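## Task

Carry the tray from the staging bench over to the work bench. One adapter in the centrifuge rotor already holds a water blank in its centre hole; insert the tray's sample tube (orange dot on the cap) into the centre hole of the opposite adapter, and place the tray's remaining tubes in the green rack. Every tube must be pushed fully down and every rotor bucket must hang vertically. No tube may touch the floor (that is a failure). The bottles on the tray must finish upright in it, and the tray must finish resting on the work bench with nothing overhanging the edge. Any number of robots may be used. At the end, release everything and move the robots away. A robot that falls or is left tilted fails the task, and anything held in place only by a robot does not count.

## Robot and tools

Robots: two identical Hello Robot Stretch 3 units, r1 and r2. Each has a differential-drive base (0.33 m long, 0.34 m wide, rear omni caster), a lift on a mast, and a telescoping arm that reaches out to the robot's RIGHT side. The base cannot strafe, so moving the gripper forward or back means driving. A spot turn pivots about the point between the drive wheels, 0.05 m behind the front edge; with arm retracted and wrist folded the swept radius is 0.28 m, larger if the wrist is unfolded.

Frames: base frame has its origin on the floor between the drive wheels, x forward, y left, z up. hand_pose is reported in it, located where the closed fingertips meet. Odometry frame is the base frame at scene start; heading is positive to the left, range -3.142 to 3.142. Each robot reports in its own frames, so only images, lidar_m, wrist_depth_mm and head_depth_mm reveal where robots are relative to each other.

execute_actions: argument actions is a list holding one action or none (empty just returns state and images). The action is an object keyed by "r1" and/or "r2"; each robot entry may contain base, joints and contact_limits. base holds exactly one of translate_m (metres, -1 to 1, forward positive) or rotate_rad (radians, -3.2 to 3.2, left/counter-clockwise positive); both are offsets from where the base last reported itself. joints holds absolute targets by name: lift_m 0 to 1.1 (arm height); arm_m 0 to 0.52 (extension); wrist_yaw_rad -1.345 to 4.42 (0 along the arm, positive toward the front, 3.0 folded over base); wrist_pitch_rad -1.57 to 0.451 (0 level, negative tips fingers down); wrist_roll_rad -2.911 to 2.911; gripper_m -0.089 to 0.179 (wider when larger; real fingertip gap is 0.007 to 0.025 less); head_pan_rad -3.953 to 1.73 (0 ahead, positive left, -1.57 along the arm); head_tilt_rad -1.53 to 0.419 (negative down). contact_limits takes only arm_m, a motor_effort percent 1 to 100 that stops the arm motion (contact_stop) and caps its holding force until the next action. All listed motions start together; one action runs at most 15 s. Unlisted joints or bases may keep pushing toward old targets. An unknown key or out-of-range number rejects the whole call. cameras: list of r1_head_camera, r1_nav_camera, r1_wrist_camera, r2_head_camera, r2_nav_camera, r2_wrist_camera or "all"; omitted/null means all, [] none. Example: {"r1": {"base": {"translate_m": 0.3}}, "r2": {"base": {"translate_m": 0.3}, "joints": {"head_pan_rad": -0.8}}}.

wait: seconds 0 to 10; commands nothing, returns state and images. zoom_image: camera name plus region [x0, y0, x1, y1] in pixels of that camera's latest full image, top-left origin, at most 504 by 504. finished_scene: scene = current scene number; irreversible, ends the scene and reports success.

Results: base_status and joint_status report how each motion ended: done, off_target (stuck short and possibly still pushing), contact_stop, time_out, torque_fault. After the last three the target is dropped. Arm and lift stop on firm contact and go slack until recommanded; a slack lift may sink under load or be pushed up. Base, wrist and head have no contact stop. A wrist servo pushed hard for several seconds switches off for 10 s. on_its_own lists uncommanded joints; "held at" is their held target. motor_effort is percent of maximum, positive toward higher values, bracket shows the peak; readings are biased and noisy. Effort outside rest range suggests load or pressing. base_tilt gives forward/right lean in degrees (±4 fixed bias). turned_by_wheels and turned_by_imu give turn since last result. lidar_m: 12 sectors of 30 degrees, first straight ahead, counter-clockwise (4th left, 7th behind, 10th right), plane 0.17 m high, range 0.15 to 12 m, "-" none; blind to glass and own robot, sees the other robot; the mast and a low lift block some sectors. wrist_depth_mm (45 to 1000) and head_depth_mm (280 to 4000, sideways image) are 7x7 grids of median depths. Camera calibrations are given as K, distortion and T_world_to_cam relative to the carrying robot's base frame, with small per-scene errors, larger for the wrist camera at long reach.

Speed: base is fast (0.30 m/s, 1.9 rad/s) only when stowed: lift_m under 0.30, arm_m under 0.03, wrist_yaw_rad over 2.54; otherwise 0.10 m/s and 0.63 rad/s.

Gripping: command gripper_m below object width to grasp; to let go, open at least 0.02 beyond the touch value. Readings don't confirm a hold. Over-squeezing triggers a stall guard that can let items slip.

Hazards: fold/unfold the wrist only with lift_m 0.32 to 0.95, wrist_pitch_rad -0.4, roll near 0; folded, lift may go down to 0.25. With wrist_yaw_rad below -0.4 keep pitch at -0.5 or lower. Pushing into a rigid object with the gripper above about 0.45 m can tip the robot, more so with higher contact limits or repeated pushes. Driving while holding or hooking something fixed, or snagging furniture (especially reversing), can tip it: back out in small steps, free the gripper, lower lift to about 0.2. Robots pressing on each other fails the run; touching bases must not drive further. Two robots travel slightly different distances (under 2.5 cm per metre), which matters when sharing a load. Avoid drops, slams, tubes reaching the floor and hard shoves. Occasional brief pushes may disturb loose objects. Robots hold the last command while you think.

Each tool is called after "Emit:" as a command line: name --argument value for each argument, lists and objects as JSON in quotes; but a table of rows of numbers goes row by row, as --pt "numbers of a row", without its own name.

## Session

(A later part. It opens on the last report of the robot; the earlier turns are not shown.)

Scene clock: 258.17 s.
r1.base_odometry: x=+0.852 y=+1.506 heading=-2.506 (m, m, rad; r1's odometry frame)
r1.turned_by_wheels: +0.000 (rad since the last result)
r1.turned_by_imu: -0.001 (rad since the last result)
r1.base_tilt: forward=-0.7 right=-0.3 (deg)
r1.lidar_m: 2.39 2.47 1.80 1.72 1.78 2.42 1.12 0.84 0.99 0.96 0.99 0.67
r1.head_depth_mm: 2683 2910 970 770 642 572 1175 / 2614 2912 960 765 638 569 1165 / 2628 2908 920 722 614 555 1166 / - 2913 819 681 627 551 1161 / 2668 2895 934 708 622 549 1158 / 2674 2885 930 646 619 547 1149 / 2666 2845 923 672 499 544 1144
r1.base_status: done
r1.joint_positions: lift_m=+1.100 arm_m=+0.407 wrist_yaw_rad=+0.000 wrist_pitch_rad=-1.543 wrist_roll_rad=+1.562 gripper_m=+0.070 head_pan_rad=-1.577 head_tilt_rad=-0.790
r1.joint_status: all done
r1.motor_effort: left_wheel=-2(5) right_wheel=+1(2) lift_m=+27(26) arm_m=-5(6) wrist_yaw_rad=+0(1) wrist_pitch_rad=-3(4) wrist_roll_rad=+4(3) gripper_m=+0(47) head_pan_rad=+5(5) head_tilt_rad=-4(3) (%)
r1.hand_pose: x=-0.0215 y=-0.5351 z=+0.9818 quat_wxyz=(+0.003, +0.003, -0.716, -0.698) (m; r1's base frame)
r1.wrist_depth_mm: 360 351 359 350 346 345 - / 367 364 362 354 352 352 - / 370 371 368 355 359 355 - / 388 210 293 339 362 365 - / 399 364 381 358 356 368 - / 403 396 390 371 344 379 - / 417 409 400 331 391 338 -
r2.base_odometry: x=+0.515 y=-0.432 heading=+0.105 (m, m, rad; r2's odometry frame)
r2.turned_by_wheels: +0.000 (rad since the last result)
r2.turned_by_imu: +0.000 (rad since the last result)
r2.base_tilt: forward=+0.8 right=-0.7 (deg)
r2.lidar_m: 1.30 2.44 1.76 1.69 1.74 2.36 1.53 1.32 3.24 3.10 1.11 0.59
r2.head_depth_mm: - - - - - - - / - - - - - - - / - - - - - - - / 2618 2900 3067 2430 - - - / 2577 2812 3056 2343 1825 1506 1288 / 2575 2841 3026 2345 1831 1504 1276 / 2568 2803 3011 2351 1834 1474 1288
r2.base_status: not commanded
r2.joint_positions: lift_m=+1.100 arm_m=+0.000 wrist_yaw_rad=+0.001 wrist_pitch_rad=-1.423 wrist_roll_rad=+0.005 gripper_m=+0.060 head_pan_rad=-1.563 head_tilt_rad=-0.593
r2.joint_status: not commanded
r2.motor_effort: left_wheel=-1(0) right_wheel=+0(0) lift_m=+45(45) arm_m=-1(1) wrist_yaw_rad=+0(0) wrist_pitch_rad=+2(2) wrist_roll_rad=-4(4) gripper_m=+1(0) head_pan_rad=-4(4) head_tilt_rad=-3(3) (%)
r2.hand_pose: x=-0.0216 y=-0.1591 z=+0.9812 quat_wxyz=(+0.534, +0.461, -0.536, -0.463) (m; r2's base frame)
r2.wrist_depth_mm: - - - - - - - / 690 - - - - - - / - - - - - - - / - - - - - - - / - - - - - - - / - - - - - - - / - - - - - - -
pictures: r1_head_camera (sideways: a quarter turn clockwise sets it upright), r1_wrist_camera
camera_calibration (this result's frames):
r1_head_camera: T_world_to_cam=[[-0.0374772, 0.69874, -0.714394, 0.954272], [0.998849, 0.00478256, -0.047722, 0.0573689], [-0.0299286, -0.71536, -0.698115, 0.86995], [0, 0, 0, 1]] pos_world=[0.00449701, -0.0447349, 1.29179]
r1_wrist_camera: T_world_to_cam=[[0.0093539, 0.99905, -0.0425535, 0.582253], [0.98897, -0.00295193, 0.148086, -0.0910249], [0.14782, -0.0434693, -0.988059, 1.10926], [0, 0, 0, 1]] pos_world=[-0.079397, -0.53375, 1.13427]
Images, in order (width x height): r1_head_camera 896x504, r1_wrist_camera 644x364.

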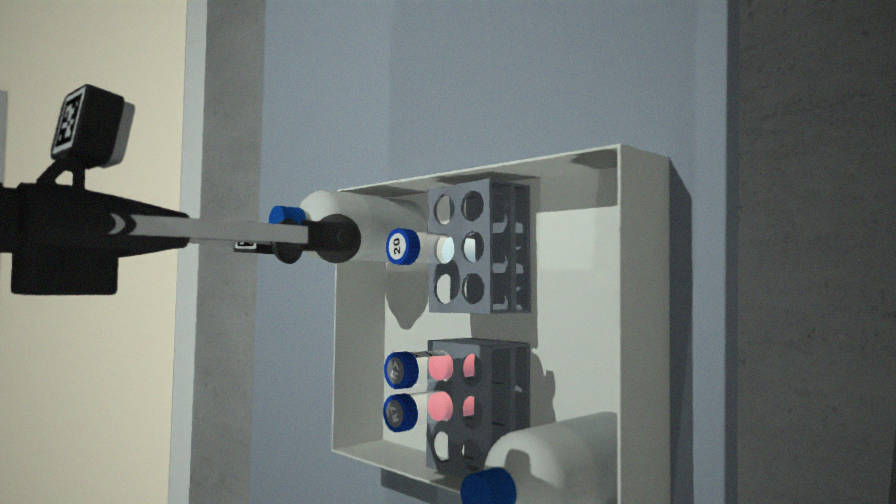

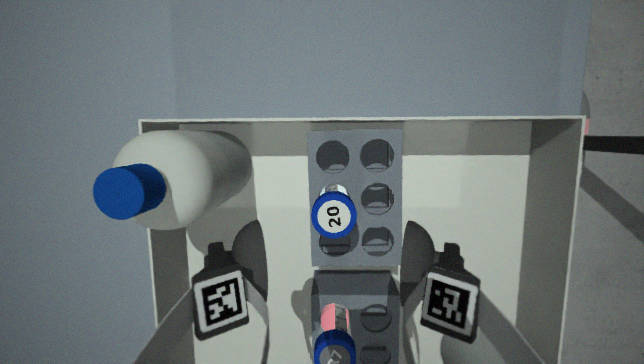

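Emit:
execute_actions --actions '[{"r1":{"joints":{"wrist_roll_rad":0,"wrist_pitch_rad":-1.5,"arm_m":0.395,"gripper_m":0.065,"lift_m":1.06}}}]' --cameras '["r1_wrist_camera"]'

Emit:
execute_actions --actions '[{"r1":{"joints":{"lift_m":0.995}}}]' --cameras '["r1_wrist_camera"]'

Emit:
execute_actions --actions '[{"r1":{"joints":{"gripper_m":-0.015}}}]' --cameras '["r1_wrist_camera"]'

Emit:
execute_actions --actions '[{"r1":{"joints":{"lift_m":1.1}}}]' --cameras '["r1_head_camera"]'

Emit:
execute_actions --actions '[{"r1":{"base":{"translate_m":0.413},"joints":{"arm_m":0.515}}}]' --cameras '[]'

Emit:
execute_actions --actions '[{"r1":{"joints":{"lift_m":1.045}}}]' --cameras '["r1_wrist_camera","r1_head_camera"]'

Scene clock: 262.57 s.
r1.base_odometry: x=+0.852 y=+1.506 heading=-2.506 (m, m, rad; r1's odometry frame)
r1.turned_by_wheels: +0.000 (rad since the last result)
r1.turned_by_imu: +0.000 (rad since the last result)
r1.base_tilt: forward=-0.8 right=-0.3 (deg)
r1.lidar_m: 2.39 2.47 1.80 1.72 1.78 2.43 1.12 0.85 0.99 0.95 0.99 0.67
r1.head_depth_mm: 2687 2958 969 772 641 571 1179 / 2751 2939 962 769 637 569 1170 / 2746 2926 952 723 614 555 1162 / 2617 2765 788 681 627 550 1156 / 2667 2941 938 705 622 548 1154 / 2641 2906 930 647 620 547 1152 / 2654 2842 920 671 498 542 1145
r1.base_status: not commanded
r1.joint_positions: lift_m=+1.060 arm_m=+0.395 wrist_yaw_rad=+0.000 wrist_pitch_rad=-1.501 wrist_roll_rad=+0.008 gripper_m=+0.065 head_pan_rad=-1.577 head_tilt_rad=-0.790
r1.joint_status: all done
r1.motor_effort: left_wheel=-1(1) right_wheel=+1(1) lift_m=+22(22) arm_m=-6(6) wrist_yaw_rad=+0(0) wrist_pitch_rad=+1(3) wrist_roll_rad=-3(5) gripper_m=+0(32) head_pan_rad=+4(5) head_tilt_rad=-4(4) (%)
r1.hand_pose: x=-0.0216 y=-0.5341 z=+0.9415 quat_wxyz=(+0.515, +0.480, -0.519, -0.485) (m; r1's base frame)
r1.wrist_depth_mm: 275 299 308 186 183 322 317 / 300 330 319 269 254 323 325 / 295 328 330 329 329 325 326 / 285 330 332 329 332 330 330 / 284 216 279 278 332 336 333 / 283 307 - 333 332 341 337 / 310 325 346 345 347 343 340
r2.base_odometry: x=+0.515 y=-0.432 heading=+0.105 (m, m, rad; r2's odometry frame)
r2.turned_by_wheels: +0.000 (rad since the last result)
r2.turned_by_imu: +0.000 (rad since the last result)
r2.base_tilt: forward=+0.7 right=-0.8 (deg)
r2.lidar_m: 1.30 2.45 1.77 1.69 1.74 2.35 1.53 1.32 3.25 3.09 1.10 0.59
r2.head_depth_mm: - - - - - - - / - - - - - - - / - - - - - - - / 2589 2878 3058 2430 - - - / 2606 2831 3037 2327 1840 1500 1288 / 2589 2807 3024 2368 1836 1505 1280 / 2579 2805 3009 2351 1841 1466 1279
r2.base_status: not commanded
r2.joint_positions: lift_m=+1.100 arm_m=+0.000 wrist_yaw_rad=+0.001 wrist_pitch_rad=-1.423 wrist_roll_rad=+0.005 gripper_m=+0.060 head_pan_rad=-1.563 head_tilt_rad=-0.593
r2.joint_status: not commanded
r2.motor_effort: left_wheel=+0(1) right_wheel=+0(0) lift_m=+46(46) arm_m=-1(2) wrist_yaw_rad=+1(0) wrist_pitch_rad=+2(2) wrist_roll_rad=-4(4) gripper_m=+0(1) head_pan_rad=-4(4) head_tilt_rad=-3(3) (%)
r2.hand_pose: x=-0.0216 y=-0.1591 z=+0.9812 quat_wxyz=(+0.534, +0.461, -0.536, -0.463) (m; r2's base frame)
r2.wrist_depth_mm: - - - - - - - / 691 - - - - - - / - - - - - - - / - - - - - - - / - - - - - - - / - - - - - - - / - - - - - - -
pictures: r1_wrist_camera
camera_calibration (this result's frames):
r1_wrist_camera: T_world_to_cam=[[-0.999541, 0.0251834, -0.0168178, 0.0133905], [0.0237488, 0.99646, 0.0806491, 0.491405], [0.0187893, 0.0802127, -0.996601, 1.14086], [0, 0, 0, 1]] pos_world=[-0.0197218, -0.581514, 1.09757]
Images, in order (width x height): r1_wrist_camera 644x364.

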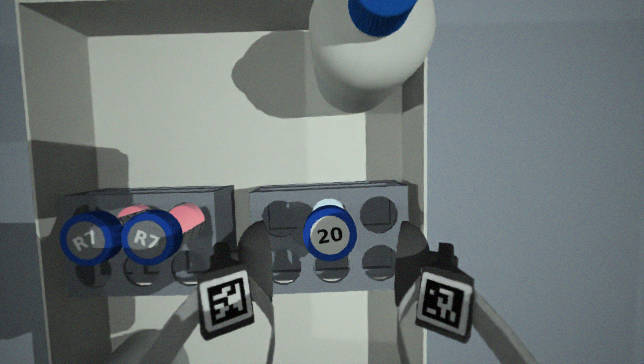

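Scene clock: 264.00 s.
r1.base_odometry: x=+0.852 y=+1.506 heading=-2.506 (m, m, rad; r1's odometry frame)
r1.turned_by_wheels: +0.000 (rad since the last result)
r1.turned_by_imu: +0.000 (rad since the last result)
r1.base_tilt: forward=-0.7 right=-0.2 (deg)
r1.lidar_m: 2.39 2.47 1.80 1.72 1.79 2.43 1.12 0.85 0.99 0.96 0.99 0.67
r1.head_depth_mm: - 2879 968 770 640 572 1178 / - 2913 961 765 637 569 1166 / - 2978 923 701 614 555 1164 / 2651 2901 730 672 627 552 1164 / 2636 2891 939 697 623 548 1156 / 2657 2885 931 646 620 546 1152 / 2680 2853 920 671 499 544 1145
r1.base_status: not commanded
r1.joint_positions: lift_m=+0.995 arm_m=+0.395 wrist_yaw_rad=+0.000 wrist_pitch_rad=-1.501 wrist_roll_rad=+0.008 gripper_m=+0.065 head_pan_rad=-1.577 head_tilt_rad=-0.790
r1.joint_status: all done
r1.motor_effort: left_wheel=-1(2) right_wheel=+1(2) lift_m=+22(25) arm_m=-6(6) wrist_yaw_rad=+0(0) wrist_pitch_rad=+1(1) wrist_roll_rad=-3(3) gripper_m=+1(1) head_pan_rad=+5(5) head_tilt_rad=-4(4) (%)
r1.hand_pose: x=-0.0216 y=-0.5341 z=+0.8765 quat_wxyz=(+0.515, +0.480, -0.519, -0.485) (m; r1's base frame)
r1.wrist_depth_mm: 259 261 258 138 125 259 255 / 263 262 261 260 198 261 261 / 266 266 265 264 263 263 263 / 268 269 269 266 237 267 267 / 206 212 226 209 222 271 272 / 152 214 - 150 243 275 273 / 247 280 280 278 258 279 278
r2.base_odometry: x=+0.515 y=-0.432 heading=+0.105 (m, m, rad; r2's odometry frame)
r2.turned_by_wheels: +0.000 (rad since the last result)
r2.turned_by_imu: +0.000 (rad since the last result)
r2.base_tilt: forward=+0.7 right=-0.9 (deg)
r2.lidar_m: 1.30 2.45 1.76 1.69 1.75 2.35 1.53 1.32 3.23 3.10 1.11 0.59
r2.head_depth_mm: - - - - - - - / - - - - - - - / - - - - - - - / 2597 2880 3049 2436 - - - / 2611 2821 3041 2346 1839 1510 1292 / 2573 2809 3031 2334 1844 1506 1281 / 2575 2805 3042 2346 1845 1472 1279
r2.base_status: not commanded
r2.joint_positions: lift_m=+1.100 arm_m=+0.000 wrist_yaw_rad=+0.001 wrist_pitch_rad=-1.423 wrist_roll_rad=+0.005 gripper_m=+0.060 head_pan_rad=-1.563 head_tilt_rad=-0.593
r2.joint_status: not commanded
r2.motor_effort: left_wheel=-1(0) right_wheel=+0(1) lift_m=+45(46) arm_m=-1(1) wrist_yaw_rad=+0(1) wrist_pitch_rad=+2(2) wrist_roll_rad=-4(4) gripper_m=+1(0) head_pan_rad=-4(4) head_tilt_rad=-3(3) (%)
r2.hand_pose: x=-0.0216 y=-0.1591 z=+0.9812 quat_wxyz=(+0.534, +0.461, -0.536, -0.463) (m; r2's base frame)
r2.wrist_depth_mm: - - - - - - - / 701 - - - - - - / - - - - - - - / - - - - - - - / - - - - - - - / - - - - - - - / - - - - - - -
pictures: r1_wrist_camera
camera_calibration (this result's frames):
r1_wrist_camera: T_world_to_cam=[[-0.999542, 0.0251548, -0.0168163, 0.012281], [0.0237207, 0.996462, 0.0806315, 0.496666], [0.0187851, 0.0801956, -0.996602, 1.07608], [0, 0, 0, 1]] pos_world=[-0.0197201, -0.581515, 1.03258]
Images, in order (width x height): r1_wrist_camera 644x364.

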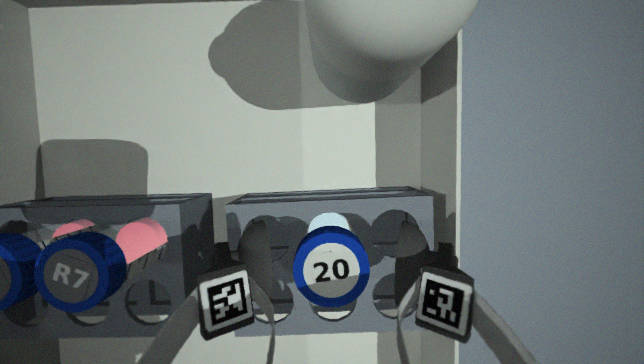

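Scene clock: 265.30 s.
r1.base_odometry: x=+0.852 y=+1.506 heading=-2.506 (m, m, rad; r1's odometry frame)
r1.turned_by_wheels: +0.000 (rad since the last result)
r1.turned_by_imu: +0.000 (rad since the last result)
r1.base_tilt: forward=-0.8 right=-0.3 (deg)
r1.lidar_m: 2.38 2.47 1.79 1.72 1.78 2.42 1.12 0.85 0.99 0.96 0.99 0.67
r1.head_depth_mm: - 2915 969 772 641 572 1176 / - 2918 960 766 638 569 1171 / - 2974 925 720 614 554 1162 / 2653 2895 730 665 627 552 1158 / 2668 2935 937 706 623 548 1155 / 2655 2885 929 647 620 546 1154 / 2666 2855 920 671 498 545 1151
r1.base_status: not commanded
r1.joint_positions: lift_m=+0.995 arm_m=+0.395 wrist_yaw_rad=+0.000 wrist_pitch_rad=-1.501 wrist_roll_rad=+0.008 gripper_m=-0.014 head_pan_rad=-1.577 head_tilt_rad=-0.790
r1.joint_status: all done
r1.motor_effort: left_wheel=-1(0) right_wheel=+1(2) lift_m=+22(22) arm_m=-5(5) wrist_yaw_rad=+0(1) wrist_pitch_rad=+1(1) wrist_roll_rad=-3(3) gripper_m=-15(90) head_pan_rad=+4(5) head_tilt_rad=-4(3) (%)
r1.hand_pose: x=-0.0216 y=-0.5341 z=+0.8765 quat_wxyz=(+0.515, +0.480, -0.519, -0.485) (m; r1's base frame)
r1.wrist_depth_mm: 262 260 259 138 125 258 258 / 263 263 258 258 201 262 261 / 266 266 266 264 262 264 265 / 269 268 271 266 238 268 268 / 205 211 225 210 222 272 268 / 152 214 248 148 - 274 273 / 248 279 282 281 260 277 275
r2.base_odometry: x=+0.515 y=-0.432 heading=+0.105 (m, m, rad; r2's odometry frame)
r2.turned_by_wheels: +0.000 (rad since the last result)
r2.turned_by_imu: +0.000 (rad since the last result)
r2.base_tilt: forward=+0.6 right=-0.9 (deg)
r2.lidar_m: 1.30 2.44 1.76 1.69 1.74 2.35 1.53 1.32 3.24 3.10 1.10 0.59
r2.head_depth_mm: - - - - - - - / - - - - - - - / - - - - - - - / 2616 2893 3051 2425 - - - / 2591 2831 3054 2334 1826 1504 1289 / 2576 2821 3029 2352 1829 1508 1278 / 2565 2811 3009 2349 1839 1476 1275
r2.base_status: not commanded
r2.joint_positions: lift_m=+1.100 arm_m=+0.000 wrist_yaw_rad=+0.001 wrist_pitch_rad=-1.423 wrist_roll_rad=+0.005 gripper_m=+0.060 head_pan_rad=-1.563 head_tilt_rad=-0.593
r2.joint_status: not commanded
r2.motor_effort: left_wheel=-1(1) right_wheel=+0(1) lift_m=+45(45) arm_m=-1(1) wrist_yaw_rad=+0(0) wrist_pitch_rad=+2(2) wrist_roll_rad=-4(4) gripper_m=+2(1) head_pan_rad=-4(4) head_tilt_rad=-2(3) (%)
r2.hand_pose: x=-0.0216 y=-0.1591 z=+0.9812 quat_wxyz=(+0.534, +0.461, -0.536, -0.463) (m; r2's base frame)
r2.wrist_depth_mm: - - - - - - - / 694 - - - - - - / - - - - - - - / - - - - - - - / - - - - - - - / - - - - - - - / - - - - - - -
pictures: r1_wrist_camera
camera_calibration (this result's frames):
r1_wrist_camera: T_world_to_cam=[[-0.999542, 0.0251438, -0.0168155, 0.0122744], [0.0237098, 0.996462, 0.0806314, 0.496666], [0.0187834, 0.0801959, -0.996602, 1.07608], [0, 0, 0, 1]] pos_world=[-0.0197195, -0.581515, 1.03258]
Images, in order (width x height): r1_wrist_camera 644x364.

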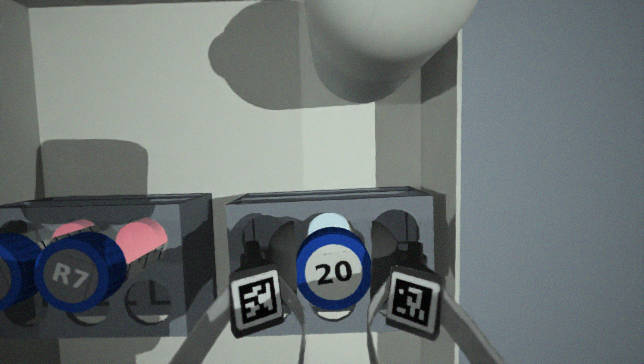

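Scene clock: 267.10 s.
r1.base_odometry: x=+0.852 y=+1.506 heading=-2.506 (m, m, rad; r1's odometry frame)
r1.turned_by_wheels: +0.000 (rad since the last result)
r1.turned_by_imu: +0.000 (rad since the last result)
r1.base_tilt: forward=-0.7 right=-0.3 (deg)
r1.lidar_m: 2.39 2.47 1.79 1.72 1.79 2.42 1.13 0.85 0.99 0.95 0.99 0.67
r1.head_depth_mm: 2652 2909 970 771 641 573 1176 / 2687 2939 964 766 637 569 1173 / 2697 2928 919 721 613 555 1169 / 2635 2943 716 684 626 551 1158 / 2679 2919 939 705 624 549 1159 / 2636 2885 929 647 621 547 1153 / 2670 2866 919 671 498 544 1152
r1.base_status: not commanded
r1.joint_positions: lift_m=+1.100 arm_m=+0.395 wrist_yaw_rad=+0.000 wrist_pitch_rad=-1.501 wrist_roll_rad=+0.008 gripper_m=-0.014 head_pan_rad=-1.577 head_tilt_rad=-0.790
r1.joint_status: all done
r1.motor_effort: left_wheel=-1(1) right_wheel=+1(2) lift_m=+27(30) arm_m=-6(5) wrist_yaw_rad=+0(0) wrist_pitch_rad=+1(1) wrist_roll_rad=-3(3) gripper_m=-16(16) head_pan_rad=+5(5) head_tilt_rad=-3(4) (%)
r1.hand_pose: x=-0.0216 y=-0.5341 z=+0.9813 quat_wxyz=(+0.515, +0.480, -0.519, -0.485) (m; r1's base frame)
r1.wrist_depth_mm: 365 355 334 229 232 359 355 / 368 363 366 271 365 363 362 / 378 365 371 363 369 365 365 / 377 354 372 365 371 372 370 / 379 258 319 217 376 378 379 / 382 350 384 148 - 384 375 / 399 335 389 383 383 384 384
r2.base_odometry: x=+0.515 y=-0.432 heading=+0.105 (m, m, rad; r2's odometry frame)
r2.turned_by_wheels: +0.000 (rad since the last result)
r2.turned_by_imu: +0.000 (rad since the last result)
r2.base_tilt: forward=+0.6 right=-0.8 (deg)
r2.lidar_m: 1.30 2.45 1.76 1.69 1.75 2.36 1.53 1.32 3.25 3.09 1.10 0.59
r2.head_depth_mm: - - - - - - - / - - - - - - - / - - - - - - - / 2609 2883 3041 2446 - - - / 2575 2835 3035 2351 1828 1503 1287 / 2600 2823 3039 2358 1831 1505 1284 / 2575 2830 3002 2346 1844 1473 1277
r2.base_status: not commanded
r2.joint_positions: lift_m=+1.100 arm_m=+0.000 wrist_yaw_rad=+0.001 wrist_pitch_rad=-1.423 wrist_roll_rad=+0.005 gripper_m=+0.060 head_pan_rad=-1.563 head_tilt_rad=-0.593
r2.joint_status: not commanded
r2.motor_effort: left_wheel=+0(0) right_wheel=-1(1) lift_m=+45(45) arm_m=-1(1) wrist_yaw_rad=+0(1) wrist_pitch_rad=+2(2) wrist_roll_rad=-4(4) gripper_m=+0(1) head_pan_rad=-4(4) head_tilt_rad=-3(3) (%)
r2.hand_pose: x=-0.0216 y=-0.1591 z=+0.9812 quat_wxyz=(+0.534, +0.461, -0.536, -0.463) (m; r2's base frame)
r2.wrist_depth_mm: - - - - - - - / 691 - - - - - - / - - - - - - - / - - - - - - - / - - - - - - - / - - - - - - - / - - - - - - -
pictures: r1_head_camera (sideways: a quarter turn clockwise sets it upright)
camera_calibration (this result's frames):
r1_head_camera: T_world_to_cam=[[-0.037477, 0.69874, -0.714394, 0.954272], [0.998849, 0.00478233, -0.047722, 0.0573689], [-0.0299288, -0.71536, -0.698115, 0.86995], [0, 0, 0, 1]] pos_world=[0.004497, -0.0447349, 1.29179]
Images, in order (width x height): r1_head_camera 896x504.

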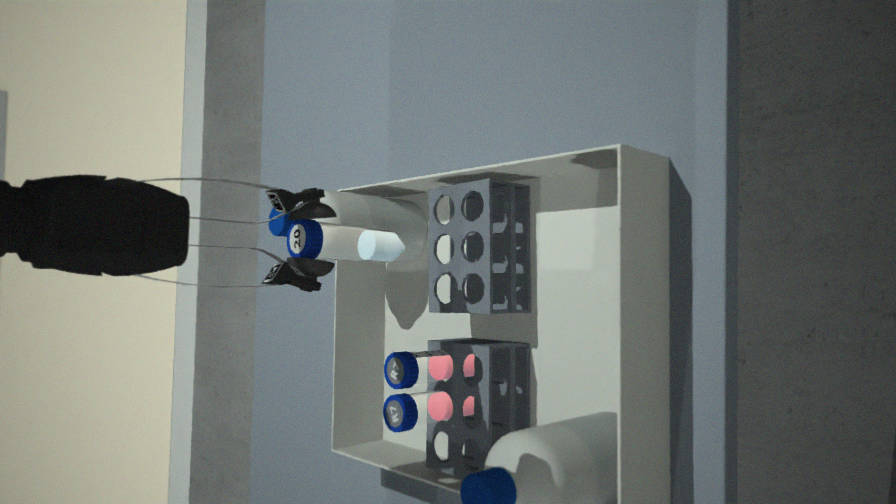

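Scene clock: 272.47 s.
r1.base_odometry: x=+0.519 y=+1.261 heading=-2.507 (m, m, rad; r1's odometry frame)
r1.turned_by_wheels: +0.000 (rad since the last result)
r1.turned_by_imu: +0.001 (rad since the last result)
r1.base_tilt: forward=-0.8 right=-0.3 (deg)
r1.lidar_m: 1.98 2.49 1.80 1.73 1.79 2.43 1.24 1.24 0.99 0.95 0.35 2.17
r1.head_depth_mm: 2683 2939 968 687 598 553 1176 / 2675 2919 957 744 636 558 1172 / 2691 2911 954 761 634 554 1165 / - 2920 916 754 630 552 1160 / 2653 2926 933 750 626 549 1157 / 2657 2887 930 746 623 545 1149 / 2651 2856 2188 742 622 543 823
r1.base_status: done
r1.joint_positions: lift_m=+1.100 arm_m=+0.515 wrist_yaw_rad=+0.000 wrist_pitch_rad=-1.501 wrist_roll_rad=+0.007 gripper_m=-0.014 head_pan_rad=-1.577 head_tilt_rad=-0.790
r1.joint_status: all done
r1.motor_effort: left_wheel=-1(2) right_wheel=+1(3) lift_m=+27(27) arm_m=+5(5) wrist_yaw_rad=+0(0) wrist_pitch_rad=+1(0) wrist_roll_rad=-3(3) gripper_m=-16(16) head_pan_rad=+4(5) head_tilt_rad=-3(3) (%)
r1.hand_pose: x=-0.0216 y=-0.6533 z=+0.9813 quat_wxyz=(+0.515, +0.480, -0.519, -0.484) (m; r1's base frame)
r1.wrist_depth_mm: - 366 366 362 360 355 357 / - 367 363 367 369 360 365 / - 370 374 370 371 365 368 / - 372 374 370 366 367 369 / - 387 375 219 376 373 369 / - 385 382 148 - 378 378 / - 392 391 391 384 339 320
r2.base_odometry: x=+0.515 y=-0.432 heading=+0.105 (m, m, rad; r2's odometry frame)
r2.turned_by_wheels: +0.000 (rad since the last result)
r2.turned_by_imu: +0.000 (rad since the last result)
r2.base_tilt: forward=+0.7 right=-0.8 (deg)
r2.lidar_m: 1.30 2.44 1.76 1.69 1.75 2.35 1.52 1.32 3.25 3.09 1.11 0.59
r2.head_depth_mm: - - - - - - - / - - - - - - - / - - - - - - - / 2606 2894 3060 2408 - - - / 2607 2868 3031 2331 1830 1505 1284 / 2604 2818 3015 2341 1843 1507 1278 / 2575 2819 2992 2348 1832 1473 1281
r2.base_status: not commanded
r2.joint_positions: lift_m=+1.100 arm_m=+0.000 wrist_yaw_rad=+0.001 wrist_pitch_rad=-1.423 wrist_roll_rad=+0.005 gripper_m=+0.060 head_pan_rad=-1.563 head_tilt_rad=-0.593
r2.joint_status: not commanded
r2.motor_effort: left_wheel=-1(1) right_wheel=+0(0) lift_m=+45(45) arm_m=-1(1) wrist_yaw_rad=+0(0) wrist_pitch_rad=+2(2) wrist_roll_rad=-4(4) gripper_m=+0(0) head_pan_rad=-4(4) head_tilt_rad=-3(3) (%)
r2.hand_pose: x=-0.0216 y=-0.1591 z=+0.9812 quat_wxyz=(+0.534, +0.461, -0.536, -0.463) (m; r2's base frame)
r2.wrist_depth_mm: - - - - - - - / 688 - - - - - - / - - - - - - - / - - - - - - - / - - - - - - - / - - - - - - - / - - - - - - -
pictures: none
No camera images: the call's "cameras" was empty. Leave "cameras" out to get every camera's image.

Scene clock: 273.80 s.
r1.base_odometry: x=+0.519 y=+1.261 heading=-2.507 (m, m, rad; r1's odometry frame)
r1.turned_by_wheels: +0.000 (rad since the last result)
r1.turned_by_imu: +0.000 (rad since the last result)
r1.base_tilt: forward=-0.7 right=-0.2 (deg)
r1.lidar_m: 1.98 2.48 1.80 1.73 1.79 2.43 1.24 1.24 0.99 0.95 0.35 2.16
r1.head_depth_mm: 2721 2935 963 688 597 552 1177 / 2658 2912 962 745 637 557 1171 / 2699 2905 951 760 633 556 1166 / 2614 2883 850 753 631 550 1162 / 2668 2907 935 748 626 549 1161 / 2660 2906 926 747 624 547 1151 / 2645 2872 2170 742 619 544 822
r1.base_status: not commanded
r1.joint_positions: lift_m=+1.045 arm_m=+0.515 wrist_yaw_rad=+0.000 wrist_pitch_rad=-1.501 wrist_roll_rad=+0.007 gripper_m=-0.014 head_pan_rad=-1.577 head_tilt_rad=-0.790
r1.joint_status: all done
r1.motor_effort: left_wheel=-2(2) right_wheel=+2(1) lift_m=+22(24) arm_m=+4(5) wrist_yaw_rad=+0(1) wrist_pitch_rad=+0(0) wrist_roll_rad=-3(3) gripper_m=-17(17) head_pan_rad=+4(5) head_tilt_rad=-3(4) (%)
r1.hand_pose: x=-0.0216 y=-0.6534 z=+0.9265 quat_wxyz=(+0.515, +0.480, -0.519, -0.484) (m; r1's base frame)
r1.wrist_depth_mm: 308 312 313 306 311 307 304 / 316 314 309 308 309 306 308 / 322 319 317 313 312 312 308 / 326 318 320 316 317 318 268 / 326 328 203 217 323 315 317 / - 332 331 147 - 325 321 / - 333 332 334 329 327 271
r2.base_odometry: x=+0.515 y=-0.432 heading=+0.105 (m, m, rad; r2's odometry frame)
r2.turned_by_wheels: +0.000 (rad since the last result)
r2.turned_by_imu: +0.000 (rad since the last result)
r2.base_tilt: forward=+0.7 right=-0.9 (deg)
r2.lidar_m: 1.30 2.45 1.76 1.69 1.74 2.35 1.53 1.32 3.23 3.11 1.10 0.59
r2.head_depth_mm: - - - - - - - / - - - - - - - / - - - - - - - / 2611 2879 3053 2437 - - - / 2609 2839 3048 2339 1834 1499 1287 / 2559 2838 3011 2349 1836 1503 1277 / 2574 2794 3007 2357 1841 1468 1280
r2.base_status: not commanded
r2.joint_positions: lift_m=+1.100 arm_m=+0.000 wrist_yaw_rad=+0.001 wrist_pitch_rad=-1.423 wrist_roll_rad=+0.005 gripper_m=+0.060 head_pan_rad=-1.563 head_tilt_rad=-0.593
r2.joint_status: not commanded
r2.motor_effort: left_wheel=+0(0) right_wheel=-1(1) lift_m=+45(45) arm_m=-1(1) wrist_yaw_rad=-1(0) wrist_pitch_rad=+2(2) wrist_roll_rad=-4(4) gripper_m=+0(1) head_pan_rad=-4(3) head_tilt_rad=-2(3) (%)
r2.hand_pose: x=-0.0216 y=-0.1591 z=+0.9812 quat_wxyz=(+0.534, +0.461, -0.536, -0.463) (m; r2's base frame)
r2.wrist_depth_mm: - - - - - - - / 691 - - - - - - / - - - - - - - / - - - - - - - / - - - - - - - / - - - - - - - / - - - - - - -
pictures: r1_head_camera (sideways: a quarter turn clockwise sets it upright), r1_wrist_camera
camera_calibration (this result's frames):
r1_head_camera: T_world_to_cam=[[-0.037477, 0.698746, -0.714388, 0.954264], [0.998849, 0.00478275, -0.0477219, 0.0573687], [-0.0299288, -0.715354, -0.698121, 0.869958], [0, 0, 0, 1]] pos_world=[0.004497, -0.0447348, 1.29179]
r1_wrist_camera: T_world_to_cam=[[-0.999561, 0.0244056, -0.0167759, 0.0155949], [0.0229858, 0.996517, 0.0801646, 0.611934], [0.0186739, 0.0797438, -0.99664, 1.13522], [0, 0, 0, 1]] pos_world=[-0.0196767, -0.70071, 1.08261]
Images, in order (width x height): r1_head_camera 896x504, r1_wrist_camera 644x364.

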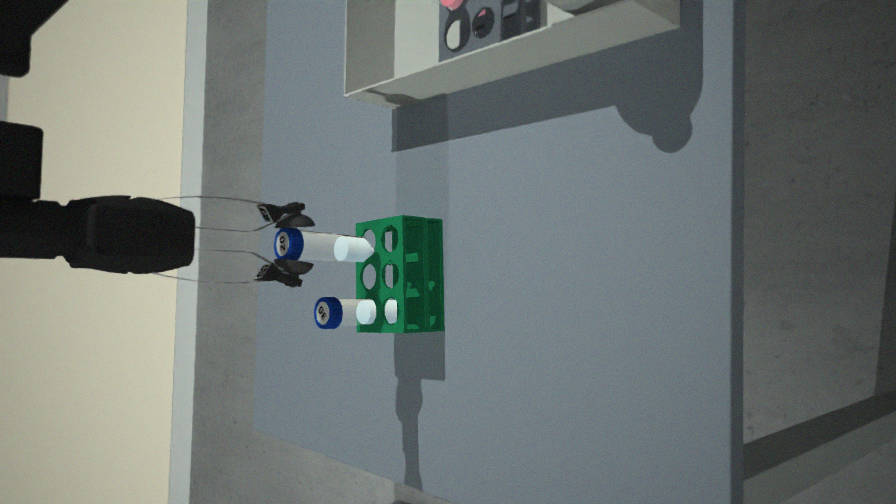

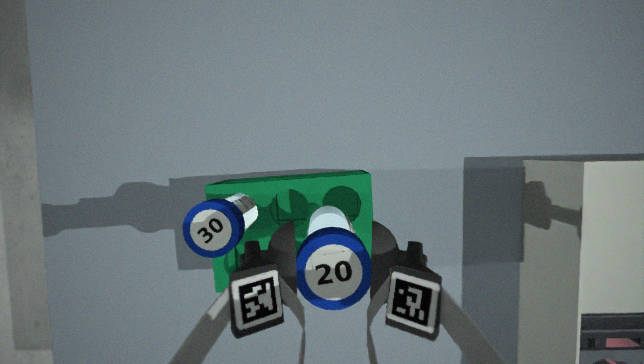

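Emit:
execute_actions --actions '[{"r1":{"base":{"translate_m":-0.009},"joints":{"arm_m":0.519,"wrist_pitch_rad":-1.485}}}]' --cameras '["r1_head_camera","r1_wrist_camera"]'

Emit:
execute_actions --actions '[{"r1":{"joints":{"lift_m":1.03}}}]' --cameras '["r1_head_camera","r1_wrist_camera"]'

Scene clock: 277.03 s.
r1.base_odometry: x=+0.526 y=+1.267 heading=-2.507 (m, m, rad; r1's odometry frame)
r1.turned_by_wheels: +0.000 (rad since the last result)
r1.turned_by_imu: +0.000 (rad since the last result)
r1.base_tilt: forward=-0.7 right=-0.3 (deg)
r1.lidar_m: 1.99 2.48 1.80 1.73 1.79 2.43 1.23 1.23 0.99 0.95 0.36 2.18
r1.head_depth_mm: 2753 2923 969 693 596 549 1178 / 2671 2935 961 738 639 557 1172 / 2717 2899 951 761 632 554 1166 / 2617 2850 896 754 630 551 1156 / 2637 2947 932 740 626 549 1157 / 2674 2866 929 746 623 547 1158 / 2656 2870 2118 740 619 544 820
r1.base_status: done
r1.joint_positions: lift_m=+1.045 arm_m=+0.519 wrist_yaw_rad=+0.000 wrist_pitch_rad=-1.487 wrist_roll_rad=+0.007 gripper_m=-0.014 head_pan_rad=-1.577 head_tilt_rad=-0.790
r1.joint_status: all done
r1.motor_effort: left_wheel=-2(4) right_wheel=+1(3) lift_m=+21(22) arm_m=+5(5) wrist_yaw_rad=+0(0) wrist_pitch_rad=+1(3) wrist_roll_rad=-3(3) gripper_m=-16(16) head_pan_rad=+4(5) head_tilt_rad=-3(3) (%)
r1.hand_pose: x=-0.0216 y=-0.6609 z=+0.9265 quat_wxyz=(+0.519, +0.477, -0.522, -0.481) (m; r1's base frame)
r1.wrist_depth_mm: 310 316 315 310 310 311 306 / 316 317 317 314 313 310 306 / 320 318 318 317 312 312 313 / 323 319 319 315 318 318 312 / 330 322 220 217 323 318 317 / 332 333 290 148 - 323 319 / 337 331 332 329 329 313 297
r2.base_odometry: x=+0.515 y=-0.432 heading=+0.105 (m, m, rad; r2's odometry frame)
r2.turned_by_wheels: +0.000 (rad since the last result)
r2.turned_by_imu: +0.000 (rad since the last result)
r2.base_tilt: forward=+0.7 right=-0.8 (deg)
r2.lidar_m: 1.30 2.45 1.76 1.69 1.75 2.35 1.53 1.32 3.24 3.10 1.10 0.59
r2.head_depth_mm: - - - - - - - / - - - - - - - / - - - - - - - / 2588 2882 3072 2419 - - - / 2594 2824 3013 2329 1836 1501 1289 / 2580 2815 3014 2356 1827 1507 1275 / 2576 2804 3000 2356 1837 1469 1279
r2.base_status: not commanded
r2.joint_positions: lift_m=+1.100 arm_m=+0.000 wrist_yaw_rad=+0.001 wrist_pitch_rad=-1.423 wrist_roll_rad=+0.005 gripper_m=+0.060 head_pan_rad=-1.563 head_tilt_rad=-0.593
r2.joint_status: not commanded
r2.motor_effort: left_wheel=-1(1) right_wheel=+0(0) lift_m=+45(45) arm_m=-1(1) wrist_yaw_rad=+0(0) wrist_pitch_rad=+2(2) wrist_roll_rad=-4(4) gripper_m=+0(0) head_pan_rad=-4(5) head_tilt_rad=-2(3) (%)
r2.hand_pose: x=-0.0216 y=-0.1591 z=+0.9812 quat_wxyz=(+0.534, +0.461, -0.536, -0.463) (m; r2's base frame)
r2.wrist_depth_mm: - - - - - - - / 685 - - - - - - / - - - - - - - / - - - - - - - / - - - - - - - / - - - - - - - / - - - - - - -
pictures: r1_head_camera (sideways: a quarter turn clockwise sets it upright), r1_wrist_camera
camera_calibration (this result's frames):
r1_head_camera: T_world_to_cam=[[-0.0374772, 0.698746, -0.714388, 0.954264], [0.998849, 0.00478299, -0.0477219, 0.0573687], [-0.0299286, -0.715354, -0.698121, 0.869958], [0, 0, 0, 1]] pos_world=[0.00449702, -0.0447348, 1.29179]
r1_wrist_camera: T_world_to_cam=[[-0.999562, 0.0241626, -0.0171102, 0.0159265], [0.0229753, 0.997523, 0.066482, 0.632766], [0.0186742, 0.0660598, -0.997641, 1.12764], [0, 0, 0, 1]] pos_world=[-0.0196762, -0.706075, 1.08318]
Images, in order (width x height): r1_head_camera 896x504, r1_wrist_camera 644x364.

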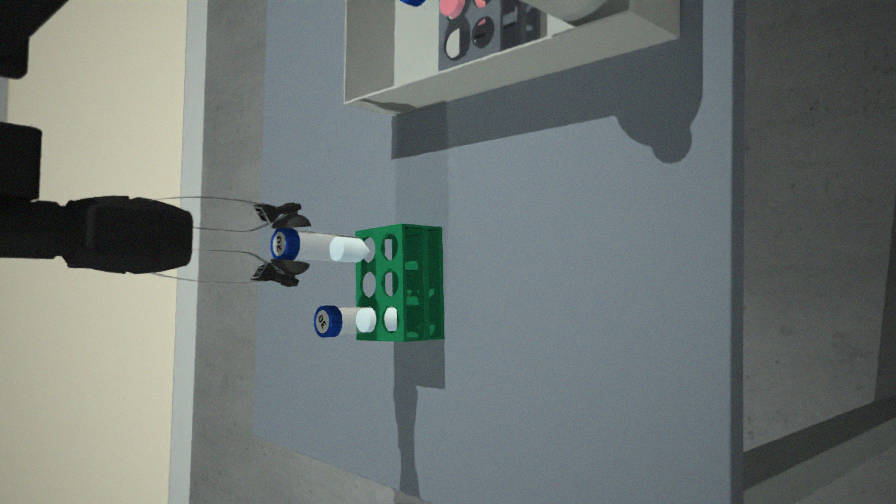

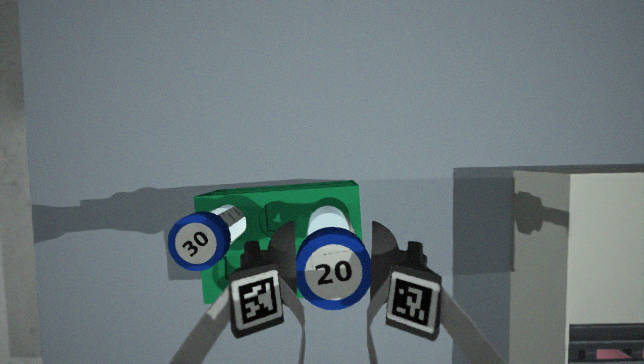

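Scene clock: 277.87 s.
r1.base_odometry: x=+0.526 y=+1.267 heading=-2.507 (m, m, rad; r1's odometry frame)
r1.turned_by_wheels: +0.000 (rad since the last result)
r1.turned_by_imu: +0.000 (rad since the last result)
r1.base_tilt: forward=-0.7 right=-0.3 (deg)
r1.lidar_m: 1.99 2.48 1.80 1.72 1.79 2.43 1.23 1.23 0.99 0.95 0.36 2.18
r1.head_depth_mm: 2765 2936 968 694 595 549 1175 / 2712 2929 961 738 639 558 1163 / 2765 2900 954 762 634 554 1165 / 2641 2852 911 757 630 551 1161 / 2681 2914 938 738 625 549 1158 / 2663 2848 931 744 622 546 1150 / 2635 2824 2105 741 620 544 821
r1.base_status: not commanded
r1.joint_positions: lift_m=+1.030 arm_m=+0.519 wrist_yaw_rad=+0.000 wrist_pitch_rad=-1.487 wrist_roll_rad=+0.007 gripper_m=-0.014 head_pan_rad=-1.577 head_tilt_rad=-0.790
r1.joint_status: all done
r1.motor_effort: left_wheel=-1(2) right_wheel=+1(1) lift_m=+22(23) arm_m=+5(5) wrist_yaw_rad=+0(1) wrist_pitch_rad=+1(2) wrist_roll_rad=-3(3) gripper_m=-16(16) head_pan_rad=+5(5) head_tilt_rad=-4(3) (%)
r1.hand_pose: x=-0.0216 y=-0.6610 z=+0.9115 quat_wxyz=(+0.519, +0.477, -0.522, -0.481) (m; r1's base frame)
r1.wrist_depth_mm: 296 298 297 296 293 293 295 / 305 298 298 296 299 295 296 / 307 305 303 302 299 299 300 / 307 308 304 299 304 300 297 / 315 309 243 216 308 306 301 / 319 315 255 148 - 306 305 / 320 318 314 320 312 313 281
r2.base_odometry: x=+0.515 y=-0.432 heading=+0.105 (m, m, rad; r2's odometry frame)
r2.turned_by_wheels: +0.000 (rad since the last result)
r2.turned_by_imu: +0.000 (rad since the last result)
r2.base_tilt: forward=+0.7 right=-0.7 (deg)
r2.lidar_m: 1.30 2.45 1.76 1.69 1.74 2.35 1.53 1.32 3.24 3.10 1.10 0.59
r2.head_depth_mm: - - - - - - - / - - - - - - - / - - - - - - - / 2583 2886 3042 2419 - - - / 2581 2831 3006 2343 1832 1500 1290 / 2572 2810 3025 2349 1852 1509 1278 / 2599 2794 3003 2357 1839 1471 1280
r2.base_status: not commanded
r2.joint_positions: lift_m=+1.100 arm_m=+0.000 wrist_yaw_rad=+0.001 wrist_pitch_rad=-1.423 wrist_roll_rad=+0.005 gripper_m=+0.060 head_pan_rad=-1.563 head_tilt_rad=-0.593
r2.joint_status: not commanded
r2.motor_effort: left_wheel=-1(0) right_wheel=+0(1) lift_m=+45(45) arm_m=-1(1) wrist_yaw_rad=+2(0) wrist_pitch_rad=+2(2) wrist_roll_rad=-4(4) gripper_m=+0(1) head_pan_rad=-4(4) head_tilt_rad=-2(2) (%)
r2.hand_pose: x=-0.0216 y=-0.1591 z=+0.9812 quat_wxyz=(+0.534, +0.461, -0.536, -0.463) (m; r2's base frame)
r2.wrist_depth_mm: - - - - - - - / 702 - - - - - - / - - - - - - - / - - - - - - - / - - - - - - - / - - - - - - - / - - - - - - -
pictures: r1_head_camera (sideways: a quarter turn clockwise sets it upright), r1_wrist_camera
camera_calibration (this result's frames):
r1_head_camera: T_world_to_cam=[[-0.0374768, 0.698746, -0.714388, 0.954264], [0.998849, 0.00478251, -0.0477219, 0.0573687], [-0.0299289, -0.715354, -0.698121, 0.869958], [0, 0, 0, 1]] pos_world=[0.00449699, -0.0447348, 1.29179]
r1_wrist_camera: T_world_to_cam=[[-0.999562, 0.0241534, -0.0171236, 0.0156793], [0.0229756, 0.99756, 0.0659269, 0.634439], [0.0186742, 0.0655046, -0.997678, 1.11233], [0, 0, 0, 1]] pos_world=[-0.0196762, -0.706132, 1.06819]
Images, in order (width x height): r1_head_camera 896x504, r1_wrist_camera 644x364.

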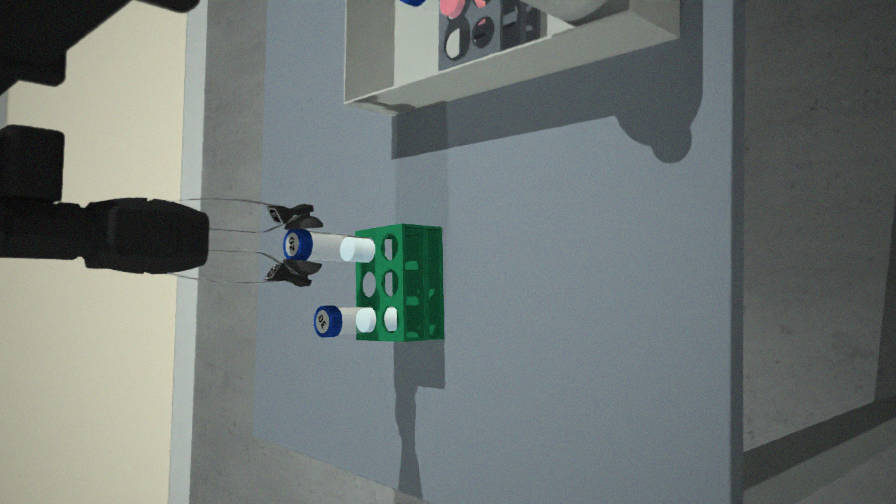

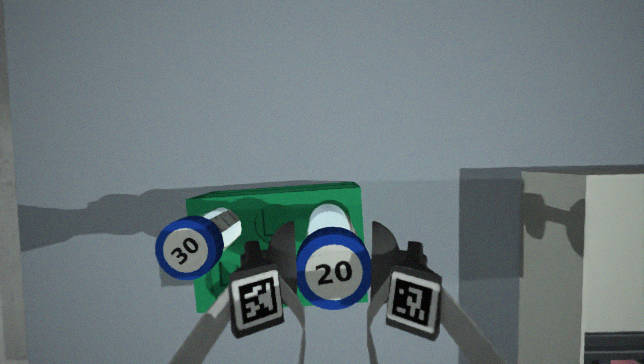

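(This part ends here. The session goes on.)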